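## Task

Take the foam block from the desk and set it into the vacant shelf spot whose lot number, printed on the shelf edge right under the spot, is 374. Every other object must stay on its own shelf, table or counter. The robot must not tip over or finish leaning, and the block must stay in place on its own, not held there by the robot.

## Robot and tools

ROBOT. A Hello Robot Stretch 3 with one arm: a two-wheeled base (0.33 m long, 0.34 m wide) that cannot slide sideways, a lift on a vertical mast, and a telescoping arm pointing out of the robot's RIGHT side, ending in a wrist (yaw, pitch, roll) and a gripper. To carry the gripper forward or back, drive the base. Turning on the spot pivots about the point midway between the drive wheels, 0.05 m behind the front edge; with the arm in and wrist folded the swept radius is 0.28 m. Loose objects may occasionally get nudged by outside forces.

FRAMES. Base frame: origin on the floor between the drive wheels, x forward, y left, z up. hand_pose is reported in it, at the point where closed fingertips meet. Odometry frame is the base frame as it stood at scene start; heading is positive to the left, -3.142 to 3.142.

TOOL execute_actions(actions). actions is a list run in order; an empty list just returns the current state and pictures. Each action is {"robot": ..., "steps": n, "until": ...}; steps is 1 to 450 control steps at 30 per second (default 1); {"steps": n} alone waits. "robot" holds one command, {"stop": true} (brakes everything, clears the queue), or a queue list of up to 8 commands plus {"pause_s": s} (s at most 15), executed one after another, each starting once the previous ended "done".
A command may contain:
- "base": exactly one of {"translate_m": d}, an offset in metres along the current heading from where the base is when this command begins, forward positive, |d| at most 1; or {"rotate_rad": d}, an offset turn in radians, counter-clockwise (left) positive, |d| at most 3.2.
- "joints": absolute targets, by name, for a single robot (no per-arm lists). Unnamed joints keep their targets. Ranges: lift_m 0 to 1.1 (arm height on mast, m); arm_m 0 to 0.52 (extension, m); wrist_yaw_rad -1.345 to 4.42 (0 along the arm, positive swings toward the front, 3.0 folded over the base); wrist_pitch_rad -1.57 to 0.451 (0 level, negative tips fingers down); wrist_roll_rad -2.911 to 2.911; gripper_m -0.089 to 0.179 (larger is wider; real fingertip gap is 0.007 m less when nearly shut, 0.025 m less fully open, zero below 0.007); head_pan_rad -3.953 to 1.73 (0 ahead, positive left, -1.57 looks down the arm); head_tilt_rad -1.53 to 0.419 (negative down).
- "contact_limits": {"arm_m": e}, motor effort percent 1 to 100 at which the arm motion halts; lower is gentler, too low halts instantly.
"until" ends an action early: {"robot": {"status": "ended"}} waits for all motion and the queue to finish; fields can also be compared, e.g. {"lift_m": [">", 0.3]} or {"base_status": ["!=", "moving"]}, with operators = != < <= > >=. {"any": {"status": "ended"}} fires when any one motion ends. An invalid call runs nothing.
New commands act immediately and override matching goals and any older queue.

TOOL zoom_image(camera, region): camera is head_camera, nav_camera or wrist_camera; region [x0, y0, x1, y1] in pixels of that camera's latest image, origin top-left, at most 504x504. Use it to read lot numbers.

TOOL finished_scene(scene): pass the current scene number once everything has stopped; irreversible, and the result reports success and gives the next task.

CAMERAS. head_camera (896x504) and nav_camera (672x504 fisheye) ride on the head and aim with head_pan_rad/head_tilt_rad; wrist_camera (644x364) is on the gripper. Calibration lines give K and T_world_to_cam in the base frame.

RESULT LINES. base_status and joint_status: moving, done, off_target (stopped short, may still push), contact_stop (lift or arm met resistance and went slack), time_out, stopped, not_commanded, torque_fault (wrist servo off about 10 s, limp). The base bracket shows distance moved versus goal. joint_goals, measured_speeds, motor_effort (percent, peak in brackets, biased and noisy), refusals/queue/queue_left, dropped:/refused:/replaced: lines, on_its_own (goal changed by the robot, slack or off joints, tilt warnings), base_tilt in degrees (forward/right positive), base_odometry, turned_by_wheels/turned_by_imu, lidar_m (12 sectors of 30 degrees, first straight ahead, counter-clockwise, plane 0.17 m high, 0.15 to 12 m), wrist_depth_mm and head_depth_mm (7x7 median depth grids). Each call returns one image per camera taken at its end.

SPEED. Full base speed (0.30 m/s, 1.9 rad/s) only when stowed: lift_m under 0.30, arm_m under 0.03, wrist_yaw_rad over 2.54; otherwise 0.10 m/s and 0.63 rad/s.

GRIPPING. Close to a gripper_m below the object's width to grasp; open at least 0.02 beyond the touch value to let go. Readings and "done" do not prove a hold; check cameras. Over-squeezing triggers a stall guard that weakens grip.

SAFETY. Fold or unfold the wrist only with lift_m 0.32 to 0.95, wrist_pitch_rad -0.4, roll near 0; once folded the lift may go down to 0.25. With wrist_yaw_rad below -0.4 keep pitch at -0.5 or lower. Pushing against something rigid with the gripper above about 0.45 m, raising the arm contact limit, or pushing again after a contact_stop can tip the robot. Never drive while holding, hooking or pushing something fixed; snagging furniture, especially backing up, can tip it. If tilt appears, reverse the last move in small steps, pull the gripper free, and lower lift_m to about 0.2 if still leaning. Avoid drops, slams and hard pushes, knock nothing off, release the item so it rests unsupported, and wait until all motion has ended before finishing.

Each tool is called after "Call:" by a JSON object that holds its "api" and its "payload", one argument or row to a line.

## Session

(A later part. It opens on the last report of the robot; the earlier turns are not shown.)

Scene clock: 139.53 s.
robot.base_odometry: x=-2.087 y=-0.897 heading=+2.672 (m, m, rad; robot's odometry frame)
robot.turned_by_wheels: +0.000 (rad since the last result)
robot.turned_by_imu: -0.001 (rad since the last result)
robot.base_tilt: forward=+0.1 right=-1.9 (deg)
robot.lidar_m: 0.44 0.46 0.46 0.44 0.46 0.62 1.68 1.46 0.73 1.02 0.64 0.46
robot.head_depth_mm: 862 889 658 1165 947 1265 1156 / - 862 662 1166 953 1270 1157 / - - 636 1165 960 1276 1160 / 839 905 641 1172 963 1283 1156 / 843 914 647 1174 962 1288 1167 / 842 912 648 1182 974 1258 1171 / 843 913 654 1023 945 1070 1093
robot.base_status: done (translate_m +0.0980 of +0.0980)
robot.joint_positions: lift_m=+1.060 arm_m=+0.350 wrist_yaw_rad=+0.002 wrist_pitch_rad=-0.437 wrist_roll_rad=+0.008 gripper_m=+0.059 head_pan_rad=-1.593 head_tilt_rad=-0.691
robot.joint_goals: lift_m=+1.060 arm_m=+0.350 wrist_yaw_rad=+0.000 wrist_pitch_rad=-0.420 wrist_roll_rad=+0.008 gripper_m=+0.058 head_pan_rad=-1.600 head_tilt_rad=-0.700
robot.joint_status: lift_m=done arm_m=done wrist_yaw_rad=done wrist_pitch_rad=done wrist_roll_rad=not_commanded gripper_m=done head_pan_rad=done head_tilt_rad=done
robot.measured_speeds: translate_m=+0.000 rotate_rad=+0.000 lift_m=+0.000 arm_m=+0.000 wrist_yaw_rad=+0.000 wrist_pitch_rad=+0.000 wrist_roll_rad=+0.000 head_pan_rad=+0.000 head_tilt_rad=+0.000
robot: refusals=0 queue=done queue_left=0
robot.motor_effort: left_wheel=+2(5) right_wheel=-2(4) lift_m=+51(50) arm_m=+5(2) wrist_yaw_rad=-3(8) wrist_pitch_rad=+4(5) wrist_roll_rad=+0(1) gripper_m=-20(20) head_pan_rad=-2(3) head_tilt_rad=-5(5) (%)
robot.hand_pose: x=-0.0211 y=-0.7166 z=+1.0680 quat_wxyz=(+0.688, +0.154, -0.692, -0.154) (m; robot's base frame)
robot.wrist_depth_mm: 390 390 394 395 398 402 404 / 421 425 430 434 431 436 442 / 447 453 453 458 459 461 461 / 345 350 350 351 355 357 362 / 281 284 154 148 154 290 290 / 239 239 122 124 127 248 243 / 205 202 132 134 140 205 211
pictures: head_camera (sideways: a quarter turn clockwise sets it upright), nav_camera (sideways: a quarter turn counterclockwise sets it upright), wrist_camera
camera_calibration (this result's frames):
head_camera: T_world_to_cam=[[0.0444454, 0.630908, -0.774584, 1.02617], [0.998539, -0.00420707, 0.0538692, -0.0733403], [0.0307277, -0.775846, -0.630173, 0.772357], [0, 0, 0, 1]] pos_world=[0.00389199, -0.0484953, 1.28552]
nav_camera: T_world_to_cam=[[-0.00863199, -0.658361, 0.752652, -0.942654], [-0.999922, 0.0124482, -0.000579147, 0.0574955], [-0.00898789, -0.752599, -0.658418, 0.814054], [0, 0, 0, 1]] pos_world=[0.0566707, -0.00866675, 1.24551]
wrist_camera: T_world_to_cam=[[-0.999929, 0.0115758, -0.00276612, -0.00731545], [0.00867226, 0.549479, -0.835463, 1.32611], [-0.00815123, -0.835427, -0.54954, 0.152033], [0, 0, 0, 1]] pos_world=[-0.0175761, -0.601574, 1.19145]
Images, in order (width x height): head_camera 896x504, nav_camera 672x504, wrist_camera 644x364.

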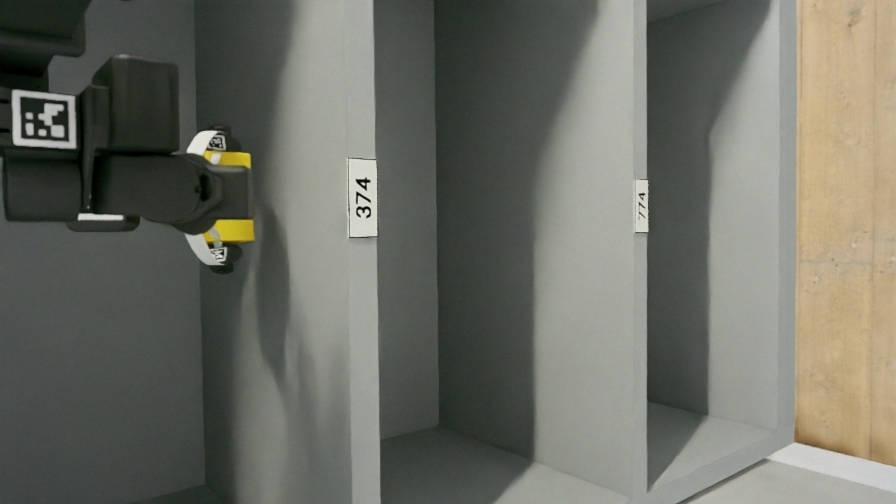

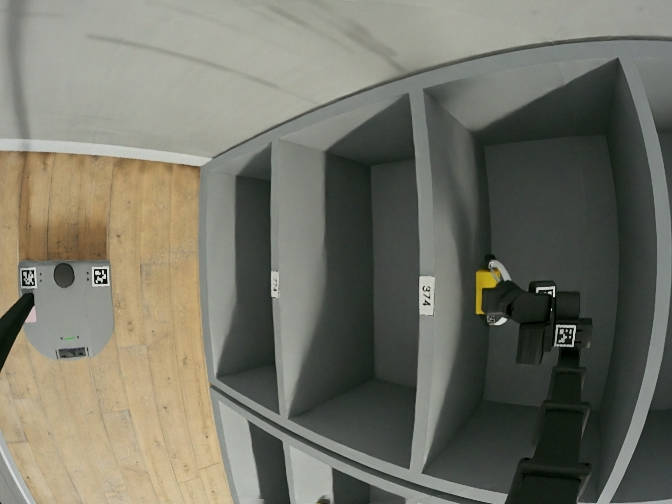

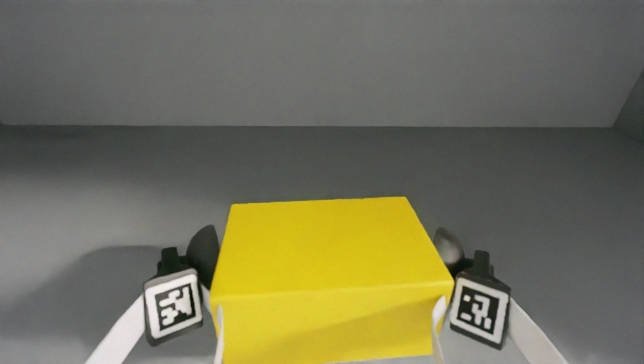

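Call:
{"api": "execute_actions", "payload": {
  "actions": [
    {"robot":[{"joints":{"lift_m":1.007}},{"joints":{"gripper_m":0.16}},{"joints":{"arm_m":0.2,"lift_m":1.015}}],"steps":450,"until":{"robot":{"status":"ended"}}}
  ]
}}

Scene clock: 147.30 s.
robot.base_odometry: x=-2.087 y=-0.897 heading=+2.672 (m, m, rad; robot's odometry frame)
robot.turned_by_wheels: +0.000 (rad since the last result)
robot.turned_by_imu: -0.001 (rad since the last result)
robot.base_tilt: forward=+0.0 right=-1.7 (deg)
robot.lidar_m: 0.44 0.46 0.46 0.44 0.46 0.62 1.68 1.47 0.73 1.02 0.63 0.46
robot.head_depth_mm: 823 - - 1160 949 1264 1157 / 820 - - 1164 952 1276 1155 / 837 - - 1160 957 1277 1154 / 839 911 651 1174 962 1281 1163 / 839 907 647 1173 963 1291 1164 / 843 916 650 1177 970 1261 1171 / 843 915 656 1018 950 1068 1090
robot.base_status: done (translate_m +0.0980 of +0.0980)
robot.joint_positions: lift_m=+1.015 arm_m=+0.200 wrist_yaw_rad=+0.002 wrist_pitch_rad=-0.434 wrist_roll_rad=+0.008 gripper_m=+0.160 head_pan_rad=-1.593 head_tilt_rad=-0.691
robot.joint_goals: lift_m=+1.015 arm_m=+0.200 wrist_yaw_rad=+0.000 wrist_pitch_rad=-0.420 wrist_roll_rad=+0.008 gripper_m=+0.160 head_pan_rad=-1.600 head_tilt_rad=-0.700
robot.joint_status: lift_m=done arm_m=done wrist_yaw_rad=done wrist_pitch_rad=done wrist_roll_rad=not_commanded gripper_m=done head_pan_rad=done head_tilt_rad=done
robot.measured_speeds: translate_m=+0.000 rotate_rad=+0.000 lift_m=+0.000 arm_m=+0.000 wrist_yaw_rad=+0.000 wrist_pitch_rad=+0.000 wrist_roll_rad=+0.000 head_pan_rad=+0.000 head_tilt_rad=+0.000
robot: refusals=0 queue=done queue_left=0
robot.motor_effort: left_wheel=+2(2) right_wheel=-2(2) lift_m=+50(52) arm_m=-5(4) wrist_yaw_rad=-2(2) wrist_pitch_rad=+4(4) wrist_roll_rad=+1(0) gripper_m=+0(82) head_pan_rad=-2(2) head_tilt_rad=-5(5) (%)
robot.hand_pose: x=-0.0211 y=-0.5677 z=+1.0238 quat_wxyz=(+0.688, +0.152, -0.693, -0.152) (m; robot's base frame)
robot.wrist_depth_mm: 520 531 534 533 536 539 503 / 485 504 509 514 522 527 481 / 349 352 353 260 363 366 368 / 268 271 274 265 275 279 281 / 220 229 222 224 225 226 228 / 190 192 192 192 195 196 197 / 493 634 641 630 653 643 443
pictures: head_camera (sideways: a quarter turn clockwise sets it upright), nav_camera (sideways: a quarter turn counterclockwise sets it upright), wrist_camera
camera_calibration (this result's frames):
head_camera: T_world_to_cam=[[0.0444458, 0.630925, -0.77457, 1.02615], [0.998539, -0.00420827, 0.0538696, -0.0733409], [0.0307281, -0.775832, -0.63019, 0.772379], [0, 0, 0, 1]] pos_world=[0.003892, -0.0484949, 1.28552]
nav_camera: T_world_to_cam=[[-0.00863236, -0.658378, 0.752638, -0.942635], [-0.999922, 0.0124482, -0.000579367, 0.0574958], [-0.00898756, -0.752584, -0.658434, 0.814076], [0, 0, 0, 1]] pos_world=[0.0566707, -0.00866549, 1.24551]
wrist_camera: T_world_to_cam=[[-0.999929, 0.0115662, -0.00281463, -0.00911653], [0.00867833, 0.546478, -0.837429, 1.20768], [-0.00814773, -0.837394, -0.546539, 0.247981], [0, 0, 0, 1]] pos_world=[-0.0175761, -0.452208, 1.14685]
Images, in order (width x height): head_camera 896x504, nav_camera 672x504, wrist_camera 644x364.

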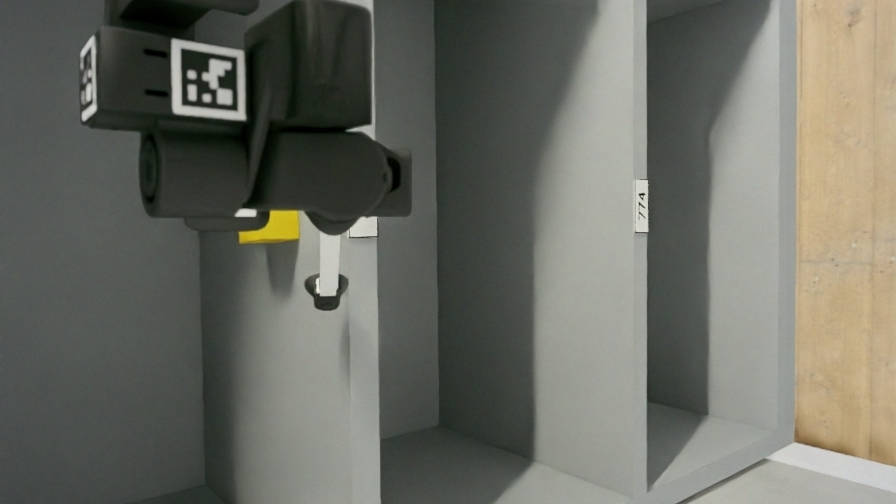

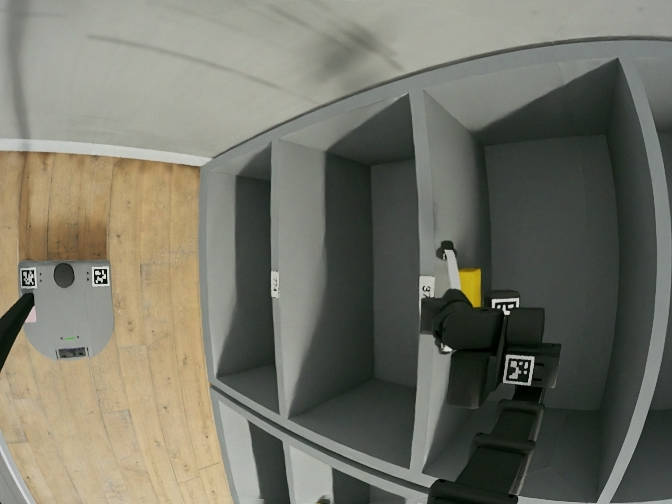

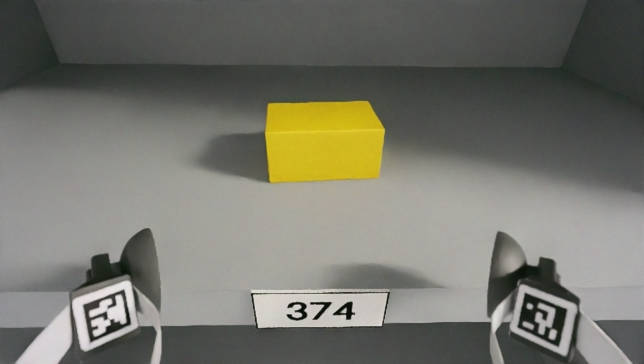

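Call:
{"api": "finished_scene", "payload": {
  "scene": 2
}}

The scene is finished: the task was done.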